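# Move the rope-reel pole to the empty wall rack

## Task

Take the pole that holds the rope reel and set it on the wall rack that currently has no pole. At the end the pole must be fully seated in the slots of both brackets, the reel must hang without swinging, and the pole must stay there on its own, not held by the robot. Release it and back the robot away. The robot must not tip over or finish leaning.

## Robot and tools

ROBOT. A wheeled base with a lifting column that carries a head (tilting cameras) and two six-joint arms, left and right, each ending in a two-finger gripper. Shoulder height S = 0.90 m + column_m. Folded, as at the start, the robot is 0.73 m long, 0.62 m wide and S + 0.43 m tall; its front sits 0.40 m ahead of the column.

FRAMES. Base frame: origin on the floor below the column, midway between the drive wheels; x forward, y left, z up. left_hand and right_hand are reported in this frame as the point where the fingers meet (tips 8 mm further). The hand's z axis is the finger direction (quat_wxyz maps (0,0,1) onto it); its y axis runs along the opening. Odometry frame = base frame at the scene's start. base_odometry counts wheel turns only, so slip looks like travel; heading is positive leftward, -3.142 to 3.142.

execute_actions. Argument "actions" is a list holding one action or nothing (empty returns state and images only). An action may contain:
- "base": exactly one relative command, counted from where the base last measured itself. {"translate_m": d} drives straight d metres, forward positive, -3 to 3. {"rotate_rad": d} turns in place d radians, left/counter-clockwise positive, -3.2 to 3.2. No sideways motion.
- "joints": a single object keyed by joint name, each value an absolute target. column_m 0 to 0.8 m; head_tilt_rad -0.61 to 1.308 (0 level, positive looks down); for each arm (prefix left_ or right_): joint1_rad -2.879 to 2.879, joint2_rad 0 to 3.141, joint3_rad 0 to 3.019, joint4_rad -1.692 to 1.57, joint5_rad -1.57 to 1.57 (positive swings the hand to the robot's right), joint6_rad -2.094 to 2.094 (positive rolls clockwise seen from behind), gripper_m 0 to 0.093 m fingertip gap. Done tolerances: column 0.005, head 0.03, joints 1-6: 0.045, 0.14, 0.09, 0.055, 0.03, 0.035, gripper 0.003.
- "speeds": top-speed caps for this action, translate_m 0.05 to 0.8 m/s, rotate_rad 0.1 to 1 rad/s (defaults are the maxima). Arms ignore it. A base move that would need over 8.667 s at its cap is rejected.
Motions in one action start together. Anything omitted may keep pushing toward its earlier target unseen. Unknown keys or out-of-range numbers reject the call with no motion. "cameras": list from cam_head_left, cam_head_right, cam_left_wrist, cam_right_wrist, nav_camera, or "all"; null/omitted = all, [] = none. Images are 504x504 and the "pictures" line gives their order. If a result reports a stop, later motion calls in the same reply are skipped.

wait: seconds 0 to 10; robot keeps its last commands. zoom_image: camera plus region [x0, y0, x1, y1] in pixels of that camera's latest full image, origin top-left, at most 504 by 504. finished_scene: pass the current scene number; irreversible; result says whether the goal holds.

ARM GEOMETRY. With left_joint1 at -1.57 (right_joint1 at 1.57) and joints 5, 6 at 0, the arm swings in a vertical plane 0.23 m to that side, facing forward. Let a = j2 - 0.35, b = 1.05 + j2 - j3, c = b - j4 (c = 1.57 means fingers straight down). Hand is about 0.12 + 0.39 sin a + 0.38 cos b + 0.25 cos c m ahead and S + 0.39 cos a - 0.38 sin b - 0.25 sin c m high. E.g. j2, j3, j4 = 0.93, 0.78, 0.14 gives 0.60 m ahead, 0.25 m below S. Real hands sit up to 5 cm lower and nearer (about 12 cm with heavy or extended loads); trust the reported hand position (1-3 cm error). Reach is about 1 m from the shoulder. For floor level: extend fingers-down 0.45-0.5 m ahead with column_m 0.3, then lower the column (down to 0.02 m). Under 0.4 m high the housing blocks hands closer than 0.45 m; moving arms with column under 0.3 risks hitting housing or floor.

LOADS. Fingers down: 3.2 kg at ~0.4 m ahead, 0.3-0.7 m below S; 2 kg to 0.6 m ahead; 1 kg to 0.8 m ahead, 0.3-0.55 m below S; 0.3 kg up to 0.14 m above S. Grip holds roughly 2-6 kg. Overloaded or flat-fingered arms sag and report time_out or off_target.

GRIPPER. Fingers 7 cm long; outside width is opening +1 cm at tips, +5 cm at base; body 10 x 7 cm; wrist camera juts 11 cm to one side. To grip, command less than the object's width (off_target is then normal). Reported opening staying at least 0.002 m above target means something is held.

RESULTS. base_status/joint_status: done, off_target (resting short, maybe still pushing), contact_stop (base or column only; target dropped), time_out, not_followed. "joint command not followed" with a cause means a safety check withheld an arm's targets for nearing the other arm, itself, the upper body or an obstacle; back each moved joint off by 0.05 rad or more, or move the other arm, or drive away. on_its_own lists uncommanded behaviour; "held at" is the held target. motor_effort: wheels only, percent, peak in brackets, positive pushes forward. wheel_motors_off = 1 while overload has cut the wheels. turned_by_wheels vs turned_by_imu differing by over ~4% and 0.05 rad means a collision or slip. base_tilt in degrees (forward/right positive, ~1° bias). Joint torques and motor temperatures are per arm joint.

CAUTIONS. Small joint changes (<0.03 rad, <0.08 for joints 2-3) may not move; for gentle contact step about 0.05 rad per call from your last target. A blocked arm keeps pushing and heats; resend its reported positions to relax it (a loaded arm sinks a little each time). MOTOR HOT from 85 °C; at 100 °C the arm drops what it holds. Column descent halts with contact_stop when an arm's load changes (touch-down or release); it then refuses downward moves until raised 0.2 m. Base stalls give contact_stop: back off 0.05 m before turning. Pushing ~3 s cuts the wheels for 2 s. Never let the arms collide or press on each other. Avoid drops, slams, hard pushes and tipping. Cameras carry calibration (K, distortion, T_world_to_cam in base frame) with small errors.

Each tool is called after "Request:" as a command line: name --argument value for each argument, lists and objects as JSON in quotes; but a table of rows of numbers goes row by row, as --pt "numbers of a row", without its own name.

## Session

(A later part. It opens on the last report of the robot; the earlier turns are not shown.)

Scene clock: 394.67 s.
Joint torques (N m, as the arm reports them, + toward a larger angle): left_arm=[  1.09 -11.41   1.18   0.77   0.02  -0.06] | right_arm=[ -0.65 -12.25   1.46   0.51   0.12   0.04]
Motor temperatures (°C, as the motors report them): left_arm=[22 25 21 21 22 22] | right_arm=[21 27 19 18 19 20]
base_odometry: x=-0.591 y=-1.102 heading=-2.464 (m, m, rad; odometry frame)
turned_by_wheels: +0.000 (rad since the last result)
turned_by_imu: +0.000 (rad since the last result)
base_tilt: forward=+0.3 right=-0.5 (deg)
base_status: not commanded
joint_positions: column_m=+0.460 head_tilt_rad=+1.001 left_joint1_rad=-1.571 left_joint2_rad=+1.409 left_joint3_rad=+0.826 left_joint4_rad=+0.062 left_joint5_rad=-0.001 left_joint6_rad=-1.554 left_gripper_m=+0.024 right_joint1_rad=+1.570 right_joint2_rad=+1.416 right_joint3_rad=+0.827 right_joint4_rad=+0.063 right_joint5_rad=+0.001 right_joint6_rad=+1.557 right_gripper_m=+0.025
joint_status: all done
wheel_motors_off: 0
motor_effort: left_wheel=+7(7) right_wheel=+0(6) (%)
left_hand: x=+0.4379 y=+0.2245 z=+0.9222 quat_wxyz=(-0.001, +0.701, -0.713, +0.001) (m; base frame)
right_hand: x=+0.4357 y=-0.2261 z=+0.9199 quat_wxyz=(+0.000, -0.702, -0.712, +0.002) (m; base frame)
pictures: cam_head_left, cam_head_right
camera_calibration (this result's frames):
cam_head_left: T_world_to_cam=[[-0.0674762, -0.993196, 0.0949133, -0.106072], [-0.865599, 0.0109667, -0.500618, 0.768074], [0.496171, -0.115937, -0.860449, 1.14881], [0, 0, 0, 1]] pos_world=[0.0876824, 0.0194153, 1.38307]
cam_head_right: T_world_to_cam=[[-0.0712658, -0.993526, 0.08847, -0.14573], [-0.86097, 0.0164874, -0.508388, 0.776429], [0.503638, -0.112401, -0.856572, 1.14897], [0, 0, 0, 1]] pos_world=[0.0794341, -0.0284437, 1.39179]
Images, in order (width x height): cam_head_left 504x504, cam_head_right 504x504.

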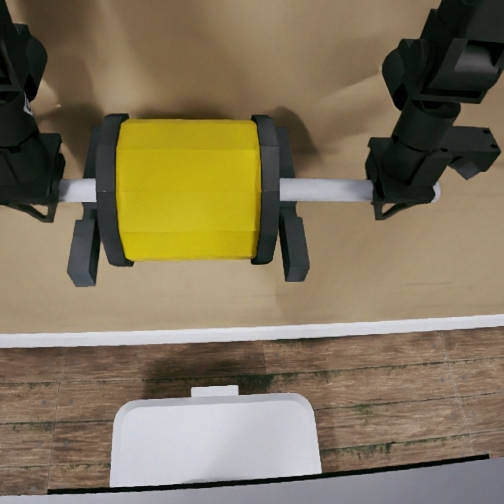

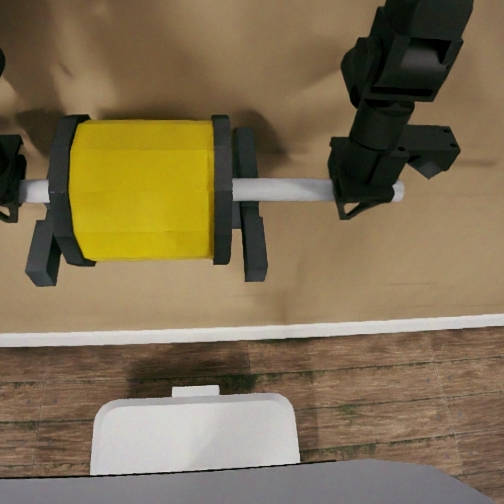

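Request:
execute_actions --actions '[{"joints":{"column_m":0.49}}]' --cameras '[]'

Request:
execute_actions --actions '[{"base":{"translate_m":-0.016},"speeds":{"translate_m":0.05}}]' --cameras '["cam_head_left","cam_head_right"]'

Request:
zoom_image --camera "cam_head_right" --region '[200,120,320,300]'

Request:
zoom_image --camera "cam_head_left" --region '[40,120,160,300]'

Scene clock: 409.27 s.
Joint torques (N m, as the arm reports them, + toward a larger angle): left_arm=[  1.06 -15.88  -1.45   0.72  -0.01  -0.05] | right_arm=[ -0.61 -16.71  -0.73   0.48   0.07   0.03]
Motor temperatures (°C, as the motors report them): left_arm=[22 24 21 21 22 22] | right_arm=[21 26 19 18 19 20]
base_odometry: x=-0.591 y=-1.102 heading=-2.464 (m, m, rad; odometry frame)
turned_by_wheels: +0.000 (rad since the last result)
turned_by_imu: +0.000 (rad since the last result)
base_tilt: forward=+0.3 right=-0.4 (deg)
base_status: not commanded
joint_positions: column_m=+0.490 head_tilt_rad=+1.001 left_joint1_rad=-1.571 left_joint2_rad=+1.459 left_joint3_rad=+0.858 left_joint4_rad=+0.062 left_joint5_rad=+0.000 left_joint6_rad=-1.554 left_gripper_m=+0.024 right_joint1_rad=+1.570 right_joint2_rad=+1.462 right_joint3_rad=+0.855 right_joint4_rad=+0.063 right_joint5_rad=+0.003 right_joint6_rad=+1.557 right_gripper_m=+0.025
joint_status: all done
wheel_motors_off: 0
motor_effort: left_wheel=+5(8) right_wheel=+0(3) (%)
left_hand: x=+0.4354 y=+0.2244 z=+0.9354 quat_wxyz=(+0.006, +0.701, -0.713, -0.006) (m; base frame)
right_hand: x=+0.4329 y=-0.2265 z=+0.9348 quat_wxyz=(+0.006, -0.702, -0.712, +0.008) (m; base frame)
pictures: none
No camera images: the call's "cameras" was empty. Leave "cameras" out to get every camera's image.

Scene clock: 410.20 s.
Joint torques (N m, as the arm reports them, + toward a larger angle): left_arm=[  1.55 -15.98  -1.49   0.72  -0.01  -0.05] | right_arm=[ -0.73 -16.75  -0.81   0.44   0.06   0.03]
Motor temperatures (°C, as the motors report them): left_arm=[22 24 21 21 22 22] | right_arm=[21 26 19 18 19 20]
base_odometry: x=-0.579 y=-1.092 heading=-2.467 (m, m, rad; odometry frame)
turned_by_wheels: -0.003 (rad since the last result)
turned_by_imu: -0.003 (rad since the last result)
base_tilt: forward=+0.4 right=-0.4 (deg)
base_status: done
joint_positions: column_m=+0.490 head_tilt_rad=+1.001 left_joint1_rad=-1.571 left_joint2_rad=+1.461 left_joint3_rad=+0.859 left_joint4_rad=+0.062 left_joint5_rad=+0.000 left_joint6_rad=-1.554 left_gripper_m=+0.024 right_joint1_rad=+1.570 right_joint2_rad=+1.464 right_joint3_rad=+0.857 right_joint4_rad=+0.063 right_joint5_rad=+0.003 right_joint6_rad=+1.557 right_gripper_m=+0.025
joint_status: not commanded
wheel_motors_off: 0
motor_effort: left_wheel=-1(53) right_wheel=+3(56) (%)
left_hand: x=+0.4352 y=+0.2244 z=+0.9349 quat_wxyz=(+0.006, +0.701, -0.713, -0.006) (m; base frame)
right_hand: x=+0.4326 y=-0.2265 z=+0.9340 quat_wxyz=(+0.006, -0.702, -0.712, +0.009) (m; base frame)
pictures: cam_head_left, cam_head_right
camera_calibration (this result's frames):
cam_head_left: T_world_to_cam=[[-0.0674742, -0.993196, 0.0949148, -0.108907], [-0.86561, 0.0109667, -0.500599, 0.782988], [0.496152, -0.115937, -0.86046, 1.1745], [0, 0, 0, 1]] pos_world=[0.0876811, 0.0194153, 1.41291]
cam_head_right: T_world_to_cam=[[-0.0712639, -0.993526, 0.0884716, -0.148373], [-0.860981, 0.0164874, -0.508369, 0.791576], [0.50362, -0.112401, -0.856582, 1.17455], [0, 0, 0, 1]] pos_world=[0.0794329, -0.0284437, 1.42164]
Images, in order (width x height): cam_head_left 504x504, cam_head_right 504x504.

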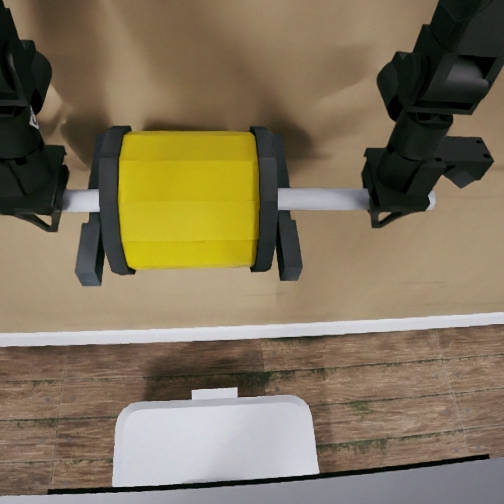

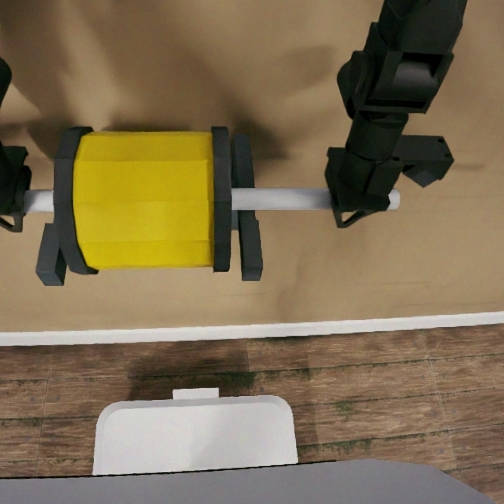

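Region (200, 120, 320, 300) of cam_head_right's 504x504 image, scaled by 2.800, with more detail than that image has.

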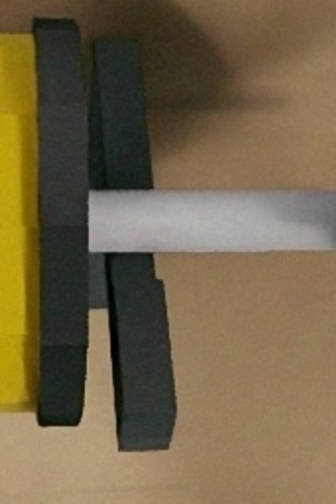

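Region (40, 120, 160, 300) of cam_head_left's 504x504 image, scaled by 2.800, with more detail than that image has.

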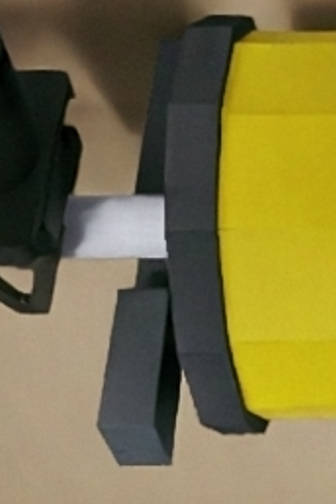

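Request:
execute_actions --actions '[{"joints":{"column_m":0.465}}]' --cameras '["cam_head_left","cam_head_right"]'

Request:
zoom_image --camera "cam_head_right" --region '[200,120,320,300]'

Request:
zoom_image --camera "cam_head_left" --region '[40,120,160,300]'

Scene clock: 421.07 s.
Joint torques (N m, as the arm reports them, + toward a larger angle): left_arm=[  1.02 -15.64  -1.33   0.7   -0.01  -0.06] | right_arm=[ -0.6  -16.79  -0.89   0.47   0.06   0.04]
Motor temperatures (°C, as the motors report them): left_arm=[22 25 21 21 22 22] | right_arm=[21 27 19 18 19 20]
base_odometry: x=-0.579 y=-1.092 heading=-2.467 (m, m, rad; odometry frame)
turned_by_wheels: +0.000 (rad since the last result)
turned_by_imu: +0.000 (rad since the last result)
base_tilt: forward=+0.4 right=-0.5 (deg)
base_status: not commanded
joint_positions: column_m=+0.465 head_tilt_rad=+1.001 left_joint1_rad=-1.571 left_joint2_rad=+1.461 left_joint3_rad=+0.859 left_joint4_rad=+0.062 left_joint5_rad=+0.000 left_joint6_rad=-1.554 left_gripper_m=+0.024 right_joint1_rad=+1.570 right_joint2_rad=+1.464 right_joint3_rad=+0.857 right_joint4_rad=+0.063 right_joint5_rad=+0.003 right_joint6_rad=+1.557 right_gripper_m=+0.025
joint_status: all done
wheel_motors_off: 0
motor_effort: left_wheel=-3(4) right_wheel=+4(3) (%)
left_hand: x=+0.4350 y=+0.2244 z=+0.9099 quat_wxyz=(+0.006, +0.701, -0.713, -0.006) (m; base frame)
right_hand: x=+0.4324 y=-0.2265 z=+0.9090 quat_wxyz=(+0.006, -0.702, -0.712, +0.009) (m; base frame)
pictures: cam_head_left, cam_head_right
camera_calibration (this result's frames):
cam_head_left: T_world_to_cam=[[-0.0674742, -0.993196, 0.0949148, -0.106543], [-0.86561, 0.0109667, -0.500599, 0.770522], [0.496152, -0.115937, -0.86046, 1.15308], [0, 0, 0, 1]] pos_world=[0.0876811, 0.0194153, 1.38801]
cam_head_right: T_world_to_cam=[[-0.0712639, -0.993526, 0.0884716, -0.14617], [-0.860981, 0.0164874, -0.508369, 0.778915], [0.50362, -0.112401, -0.856582, 1.15322], [0, 0, 0, 1]] pos_world=[0.0794329, -0.0284437, 1.39673]
Images, in order (width x height): cam_head_left 504x504, cam_head_right 504x504.

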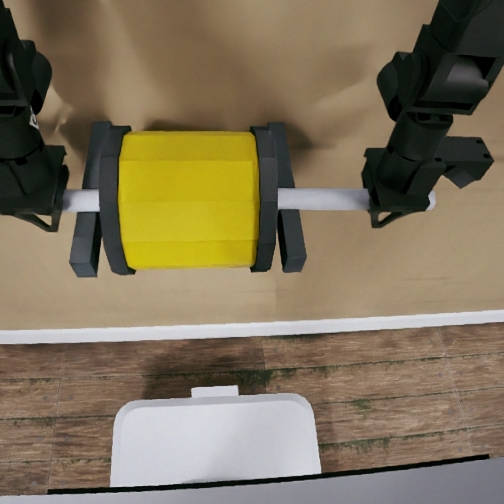

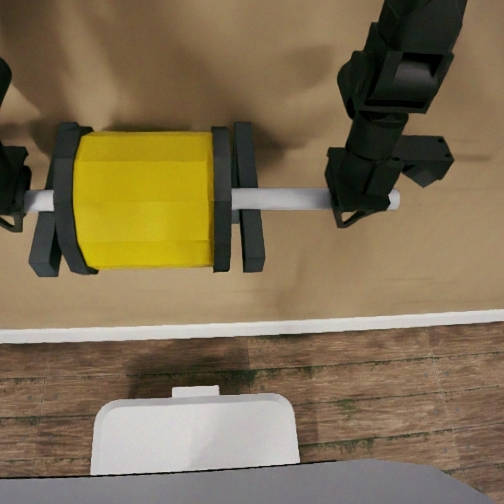

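Region (200, 120, 320, 300) of cam_head_right's 504x504 image, scaled by 2.800, with more detail than that image has.

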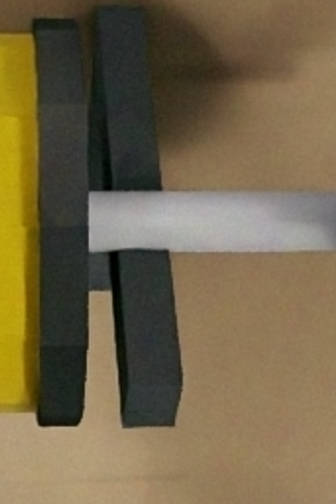

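Region (40, 120, 160, 300) of cam_head_left's 504x504 image, scaled by 2.800, with more detail than that image has.

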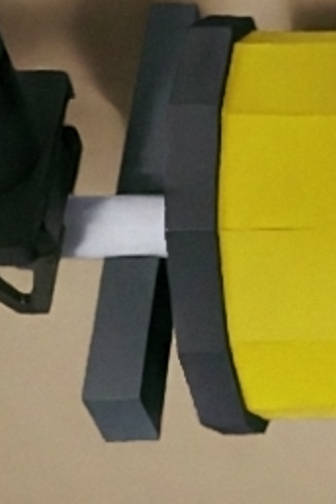

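Entering the slot without contact. Continue.

Request:
execute_actions --actions '[{"joints":{"column_m":0.44}}]' --cameras '["cam_head_left","cam_head_right"]'

Request:
zoom_image --camera "cam_head_right" --region '[200,120,320,300]'

Request:
zoom_image --camera "cam_head_left" --region '[40,120,160,300]'

Scene clock: 428.43 s.
Joint torques (N m, as the arm reports them, + toward a larger angle): left_arm=[  1.07 -12.44   0.75   0.74   0.01  -0.06] | right_arm=[ -0.47 -13.48   0.99   0.47   0.09   0.03]
Motor temperatures (°C, as the motors report them): left_arm=[22 25 21 21 22 22] | right_arm=[21 27 19 18 19 20]
base_odometry: x=-0.579 y=-1.092 heading=-2.467 (m, m, rad; odometry frame)
turned_by_wheels: +0.000 (rad since the last result)
turned_by_imu: -0.001 (rad since the last result)
base_tilt: forward=+0.4 right=-0.4 (deg)
base_status: not commanded
joint_positions: column_m=+0.440 head_tilt_rad=+1.001 left_joint1_rad=-1.571 left_joint2_rad=+1.421 left_joint3_rad=+0.831 left_joint4_rad=+0.062 left_joint5_rad=+0.000 left_joint6_rad=-1.554 left_gripper_m=+0.024 right_joint1_rad=+1.570 right_joint2_rad=+1.428 right_joint3_rad=+0.832 right_joint4_rad=+0.063 right_joint5_rad=+0.002 right_joint6_rad=+1.557 right_gripper_m=+0.025
joint_status: all done
wheel_motors_off: 0
motor_effort: left_wheel=-2(5) right_wheel=+7(7) (%)
left_hand: x=+0.4357 y=+0.2245 z=+0.8984 quat_wxyz=(+0.002, +0.701, -0.713, -0.002) (m; base frame)
right_hand: x=+0.4335 y=-0.2263 z=+0.8961 quat_wxyz=(+0.002, -0.702, -0.712, +0.005) (m; base frame)
pictures: cam_head_left, cam_head_right
camera_calibration (this result's frames):
cam_head_left: T_world_to_cam=[[-0.0674742, -0.993196, 0.0949148, -0.104175], [-0.86561, 0.0109667, -0.500599, 0.75803], [0.496152, -0.115937, -0.86046, 1.1316], [0, 0, 0, 1]] pos_world=[0.0876811, 0.0194153, 1.36306]
cam_head_right: T_world_to_cam=[[-0.0712639, -0.993526, 0.0884716, -0.143962], [-0.860981, 0.0164874, -0.508369, 0.76623], [0.503619, -0.112401, -0.856582, 1.13184], [0, 0, 0, 1]] pos_world=[0.0794329, -0.0284437, 1.37178]
Images, in order (width x height): cam_head_left 504x504, cam_head_right 504x504.

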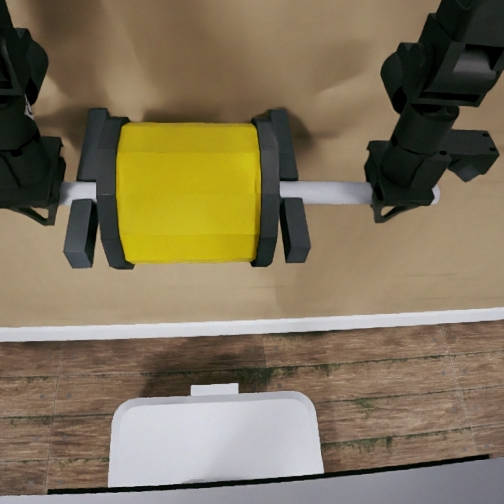

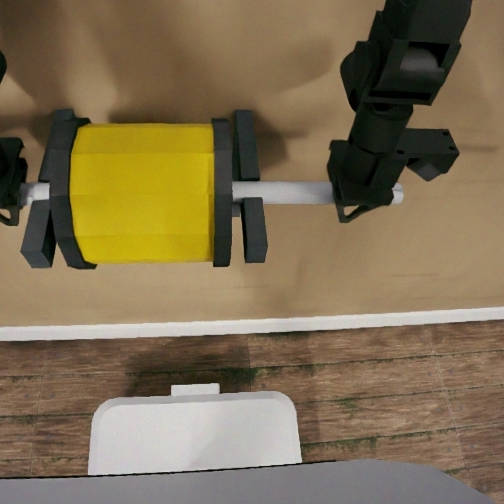

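Region (200, 120, 320, 300) of cam_head_right's 504x504 image, scaled by 2.800, with more detail than that image has.

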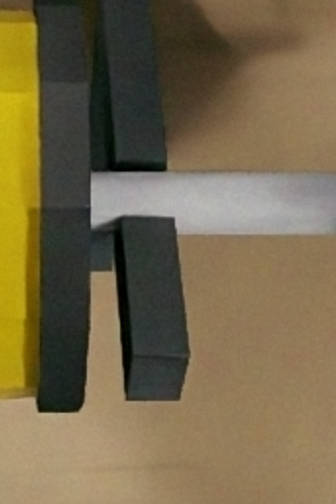

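Region (40, 120, 160, 300) of cam_head_left's 504x504 image, scaled by 2.800, with more detail than that image has.

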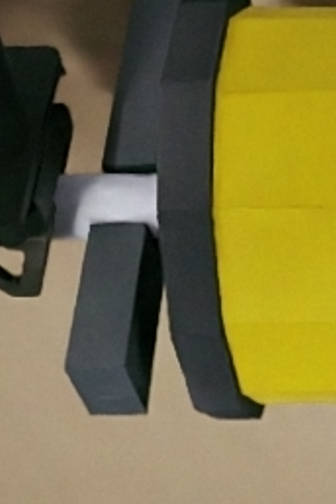

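Request:
execute_actions --actions '[{"joints":{"column_m":0.452}}]' --cameras '[]'

Request:
execute_actions --actions '[{"joints":{"left_gripper_m":0.09,"right_gripper_m":0.09}}]' --cameras '["cam_head_left"]'

Request:
execute_actions --actions '[{"joints":{"column_m":0.6}}]' --cameras '["cam_head_left","cam_left_wrist","cam_right_wrist"]'

Scene clock: 441.20 s.
Joint torques (N m, as the arm reports them, + toward a larger angle): left_arm=[  1.09 -15.22  -1.14   0.73   0.    -0.05] | right_arm=[ -0.56 -15.85  -0.55   0.47   0.06   0.04]
Motor temperatures (°C, as the motors report them): left_arm=[22 24 21 21 22 22] | right_arm=[21 26 19 18 19 20]
base_odometry: x=-0.579 y=-1.092 heading=-2.467 (m, m, rad; odometry frame)
turned_by_wheels: +0.000 (rad since the last result)
turned_by_imu: +0.000 (rad since the last result)
base_tilt: forward=+0.4 right=-0.5 (deg)
base_status: not commanded
joint_positions: column_m=+0.452 head_tilt_rad=+1.001 left_joint1_rad=-1.571 left_joint2_rad=+1.452 left_joint3_rad=+0.854 left_joint4_rad=+0.062 left_joint5_rad=+0.000 left_joint6_rad=-1.554 left_gripper_m=+0.024 right_joint1_rad=+1.570 right_joint2_rad=+1.456 right_joint3_rad=+0.852 right_joint4_rad=+0.063 right_joint5_rad=+0.003 right_joint6_rad=+1.557 right_gripper_m=+0.025
joint_status: all done
wheel_motors_off: 0
motor_effort: left_wheel=-4(3) right_wheel=+2(7) (%)
left_hand: x=+0.4361 y=+0.2245 z=+0.8997 quat_wxyz=(+0.005, +0.701, -0.713, -0.005) (m; base frame)
right_hand: x=+0.4335 y=-0.2265 z=+0.8985 quat_wxyz=(+0.005, -0.702, -0.712, +0.008) (m; base frame)
pictures: none
No camera images: the call's "cameras" was empty. Leave "cameras" out to get every camera's image.

Scene clock: 441.90 s.
Joint torques (N m, as the arm reports them, + toward a larger angle): left_arm=[  1.13 -15.45  -1.15   0.75   0.    -0.01] | right_arm=[ -0.72 -15.79  -0.46   0.51   0.06   0.  ]
Motor temperatures (°C, as the motors report them): left_arm=[22 25 21 21 22 22] | right_arm=[21 26 19 18 19 20]
base_odometry: x=-0.579 y=-1.092 heading=-2.467 (m, m, rad; odometry frame)
turned_by_wheels: +0.000 (rad since the last result)
turned_by_imu: +0.000 (rad since the last result)
base_tilt: forward=+0.3 right=-0.5 (deg)
base_status: not commanded
joint_positions: column_m=+0.452 head_tilt_rad=+1.001 left_joint1_rad=-1.571 left_joint2_rad=+1.452 left_joint3_rad=+0.854 left_joint4_rad=+0.062 left_joint5_rad=+0.000 left_joint6_rad=-1.558 left_gripper_m=+0.090 right_joint1_rad=+1.570 right_joint2_rad=+1.455 right_joint3_rad=+0.852 right_joint4_rad=+0.063 right_joint5_rad=+0.003 right_joint6_rad=+1.561 right_gripper_m=+0.090
joint_status: all done
wheel_motors_off: 0
motor_effort: left_wheel=-4(5) right_wheel=+5(6) (%)
left_hand: x=+0.4364 y=+0.2245 z=+0.8997 quat_wxyz=(+0.004, +0.703, -0.712, -0.004) (m; base frame)
right_hand: x=+0.4341 y=-0.2265 z=+0.8990 quat_wxyz=(+0.004, -0.704, -0.710, +0.007) (m; base frame)
pictures: cam_head_left
camera_calibration (this result's frames):
cam_head_left: T_world_to_cam=[[-0.0674742, -0.993196, 0.0949148, -0.105298], [-0.86561, 0.0109667, -0.500599, 0.763955], [0.496152, -0.115937, -0.86046, 1.14179], [0, 0, 0, 1]] pos_world=[0.0876811, 0.0194153, 1.37489]
Images, in order (width x height): cam_head_left 504x504.

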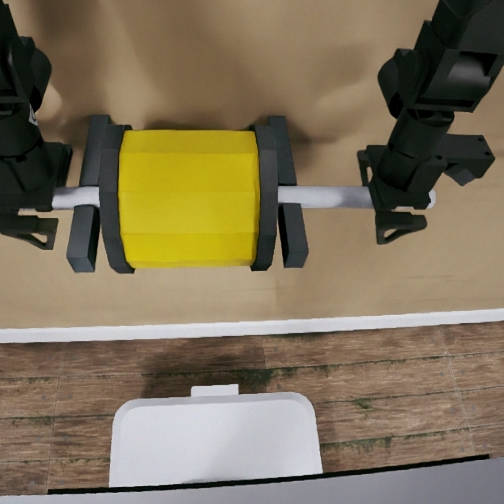

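Scene clock: 444.40 s.
Joint torques (N m, as the arm reports them, + toward a larger angle): left_arm=[  1.02 -15.42  -1.15   0.74   0.    -0.03] | right_arm=[ -0.68 -16.24  -0.42   0.49   0.06   0.01]
Motor temperatures (°C, as the motors report them): left_arm=[22 25 21 21 22 22] | right_arm=[21 26 19 18 19 20]
base_odometry: x=-0.579 y=-1.092 heading=-2.467 (m, m, rad; odometry frame)
turned_by_wheels: +0.000 (rad since the last result)
turned_by_imu: +0.000 (rad since the last result)
base_tilt: forward=+0.4 right=-0.5 (deg)
base_status: not commanded
joint_positions: column_m=+0.600 head_tilt_rad=+1.001 left_joint1_rad=-1.571 left_joint2_rad=+1.452 left_joint3_rad=+0.854 left_joint4_rad=+0.062 left_joint5_rad=+0.000 left_joint6_rad=-1.558 left_gripper_m=+0.090 right_joint1_rad=+1.570 right_joint2_rad=+1.455 right_joint3_rad=+0.852 right_joint4_rad=+0.063 right_joint5_rad=+0.003 right_joint6_rad=+1.562 right_gripper_m=+0.090
joint_status: all done
wheel_motors_off: 0
motor_effort: left_wheel=-4(5) right_wheel=+2(4) (%)
left_hand: x=+0.4364 y=+0.2245 z=+1.0477 quat_wxyz=(+0.004, +0.703, -0.712, -0.004) (m; base frame)
right_hand: x=+0.4341 y=-0.2265 z=+1.0470 quat_wxyz=(+0.004, -0.704, -0.710, +0.007) (m; base frame)
pictures: cam_head_left, cam_left_wrist, cam_right_wrist
camera_calibration (this result's frames):
cam_head_left: T_world_to_cam=[[-0.0674742, -0.993196, 0.0949148, -0.119349], [-0.86561, 0.0109667, -0.500599, 0.838064], [0.496152, -0.115937, -0.86046, 1.26917], [0, 0, 0, 1]] pos_world=[0.0876811, 0.0194153, 1.52293]
cam_left_wrist: T_world_to_cam=[[0.999814, -0.01748, -0.00820357, -0.424373], [-0.00955749, -0.81715, 0.576345, -0.410985], [-0.0167781, -0.57616, -0.817165, 1.11426], [0, 0, 0, 1]] pos_world=[0.439061, 0.298736, 1.14392]
cam_right_wrist: T_world_to_cam=[[-0.999435, -0.0171711, 0.0289029, 0.397726], [0.00336851, 0.80425, 0.594282, -0.438732], [-0.0334496, 0.594044, -0.803737, 1.11314], [0, 0, 0, 1]] pos_world=[0.436213, -0.301575, 1.14391]
Images, in order (width x height): cam_head_left 504x504, cam_left_wrist 504x504, cam_right_wrist 504x504.

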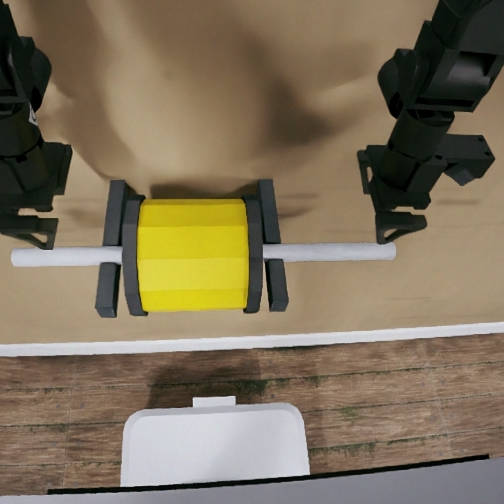

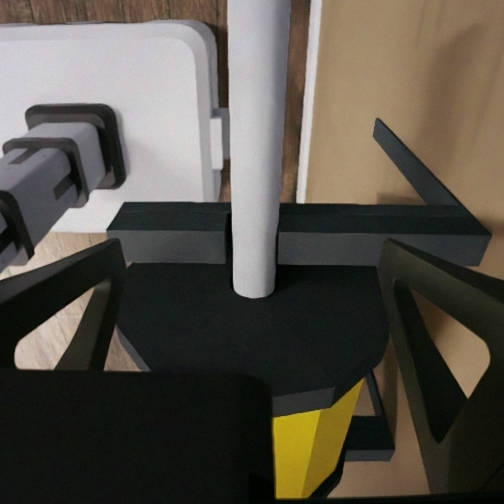

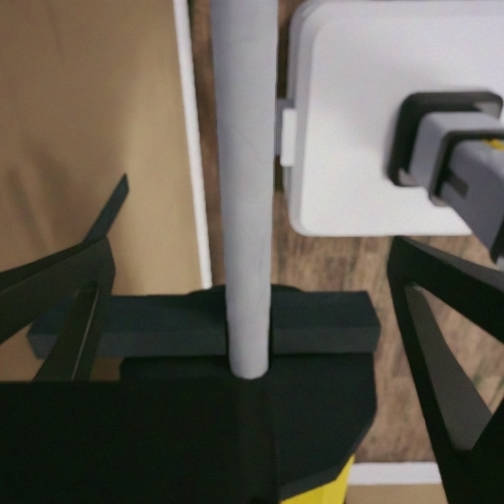

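Request:
execute_actions --actions '[{"base":{"translate_m":-0.6},"joints":{"head_tilt_rad":0.7}}]' --cameras '["cam_head_left","nav_camera"]'

Request:
zoom_image --camera "cam_head_left" --region '[60,150,360,290]'

Scene clock: 451.33 s.
Joint torques (N m, as the arm reports them, + toward a larger angle): left_arm=[  1.01 -15.5   -0.94   0.74   0.    -0.02] | right_arm=[ -0.58 -16.01  -0.46   0.51   0.07  -0.01]
Motor temperatures (°C, as the motors report them): left_arm=[22 25 21 21 22 22] | right_arm=[21 27 19 18 19 20]
base_odometry: x=-0.110 y=-0.717 heading=-2.466 (m, m, rad; odometry frame)
turned_by_wheels: +0.001 (rad since the last result)
turned_by_imu: +0.002 (rad since the last result)
base_tilt: forward=+0.3 right=-0.4 (deg)
base_status: done
joint_positions: column_m=+0.600 head_tilt_rad=+0.716 left_joint1_rad=-1.571 left_joint2_rad=+1.452 left_joint3_rad=+0.852 left_joint4_rad=+0.062 left_joint5_rad=+0.000 left_joint6_rad=-1.559 left_gripper_m=+0.090 right_joint1_rad=+1.570 right_joint2_rad=+1.453 right_joint3_rad=+0.852 right_joint4_rad=+0.063 right_joint5_rad=+0.003 right_joint6_rad=+1.562 right_gripper_m=+0.090
joint_status: all done
wheel_motors_off: 0
motor_effort: left_wheel=+2(85) right_wheel=+1(64) (%)
left_hand: x=+0.4347 y=+0.2245 z=+1.0478 quat_wxyz=(+0.005, +0.703, -0.711, -0.005) (m; base frame)
right_hand: x=+0.4348 y=-0.2264 z=+1.0476 quat_wxyz=(+0.004, -0.704, -0.710, +0.006) (m; base frame)
pictures: cam_head_left, nav_camera
camera_calibration (this result's frames):
cam_head_left: T_world_to_cam=[[-0.0914035, -0.993196, 0.0721594, -0.0820646], [-0.690295, 0.0109667, -0.723445, 1.18272], [0.717731, -0.115937, -0.686601, 0.982363], [0, 0, 0, 1]] pos_world=[0.103848, 0.0194153, 1.53604]
Images, in order (width x height): cam_head_left 504x504, nav_camera 504x504.

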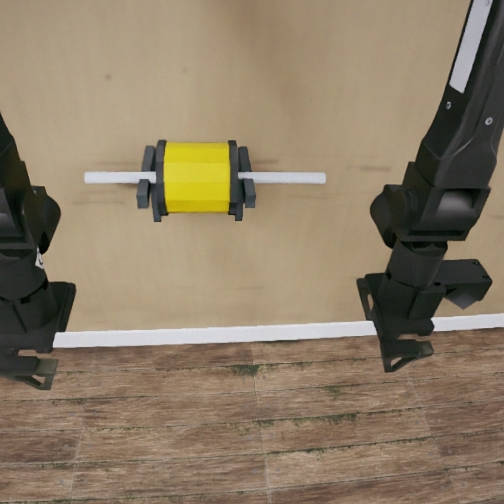

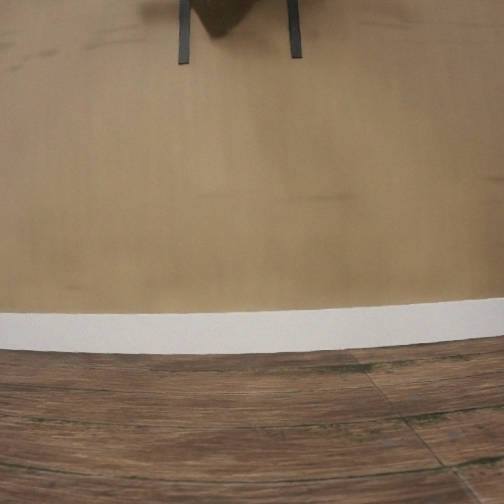

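Region (60, 150, 360, 290) of cam_head_left's 504x504 image, scaled by 1.680, with more detail than that image has; it fills the top 235 rows of this view, and the rest is white.

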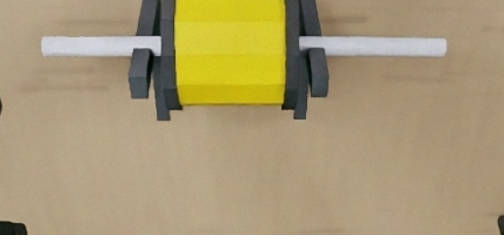

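Request:
finished_scene --scene 2

The scene is finished: the task was done.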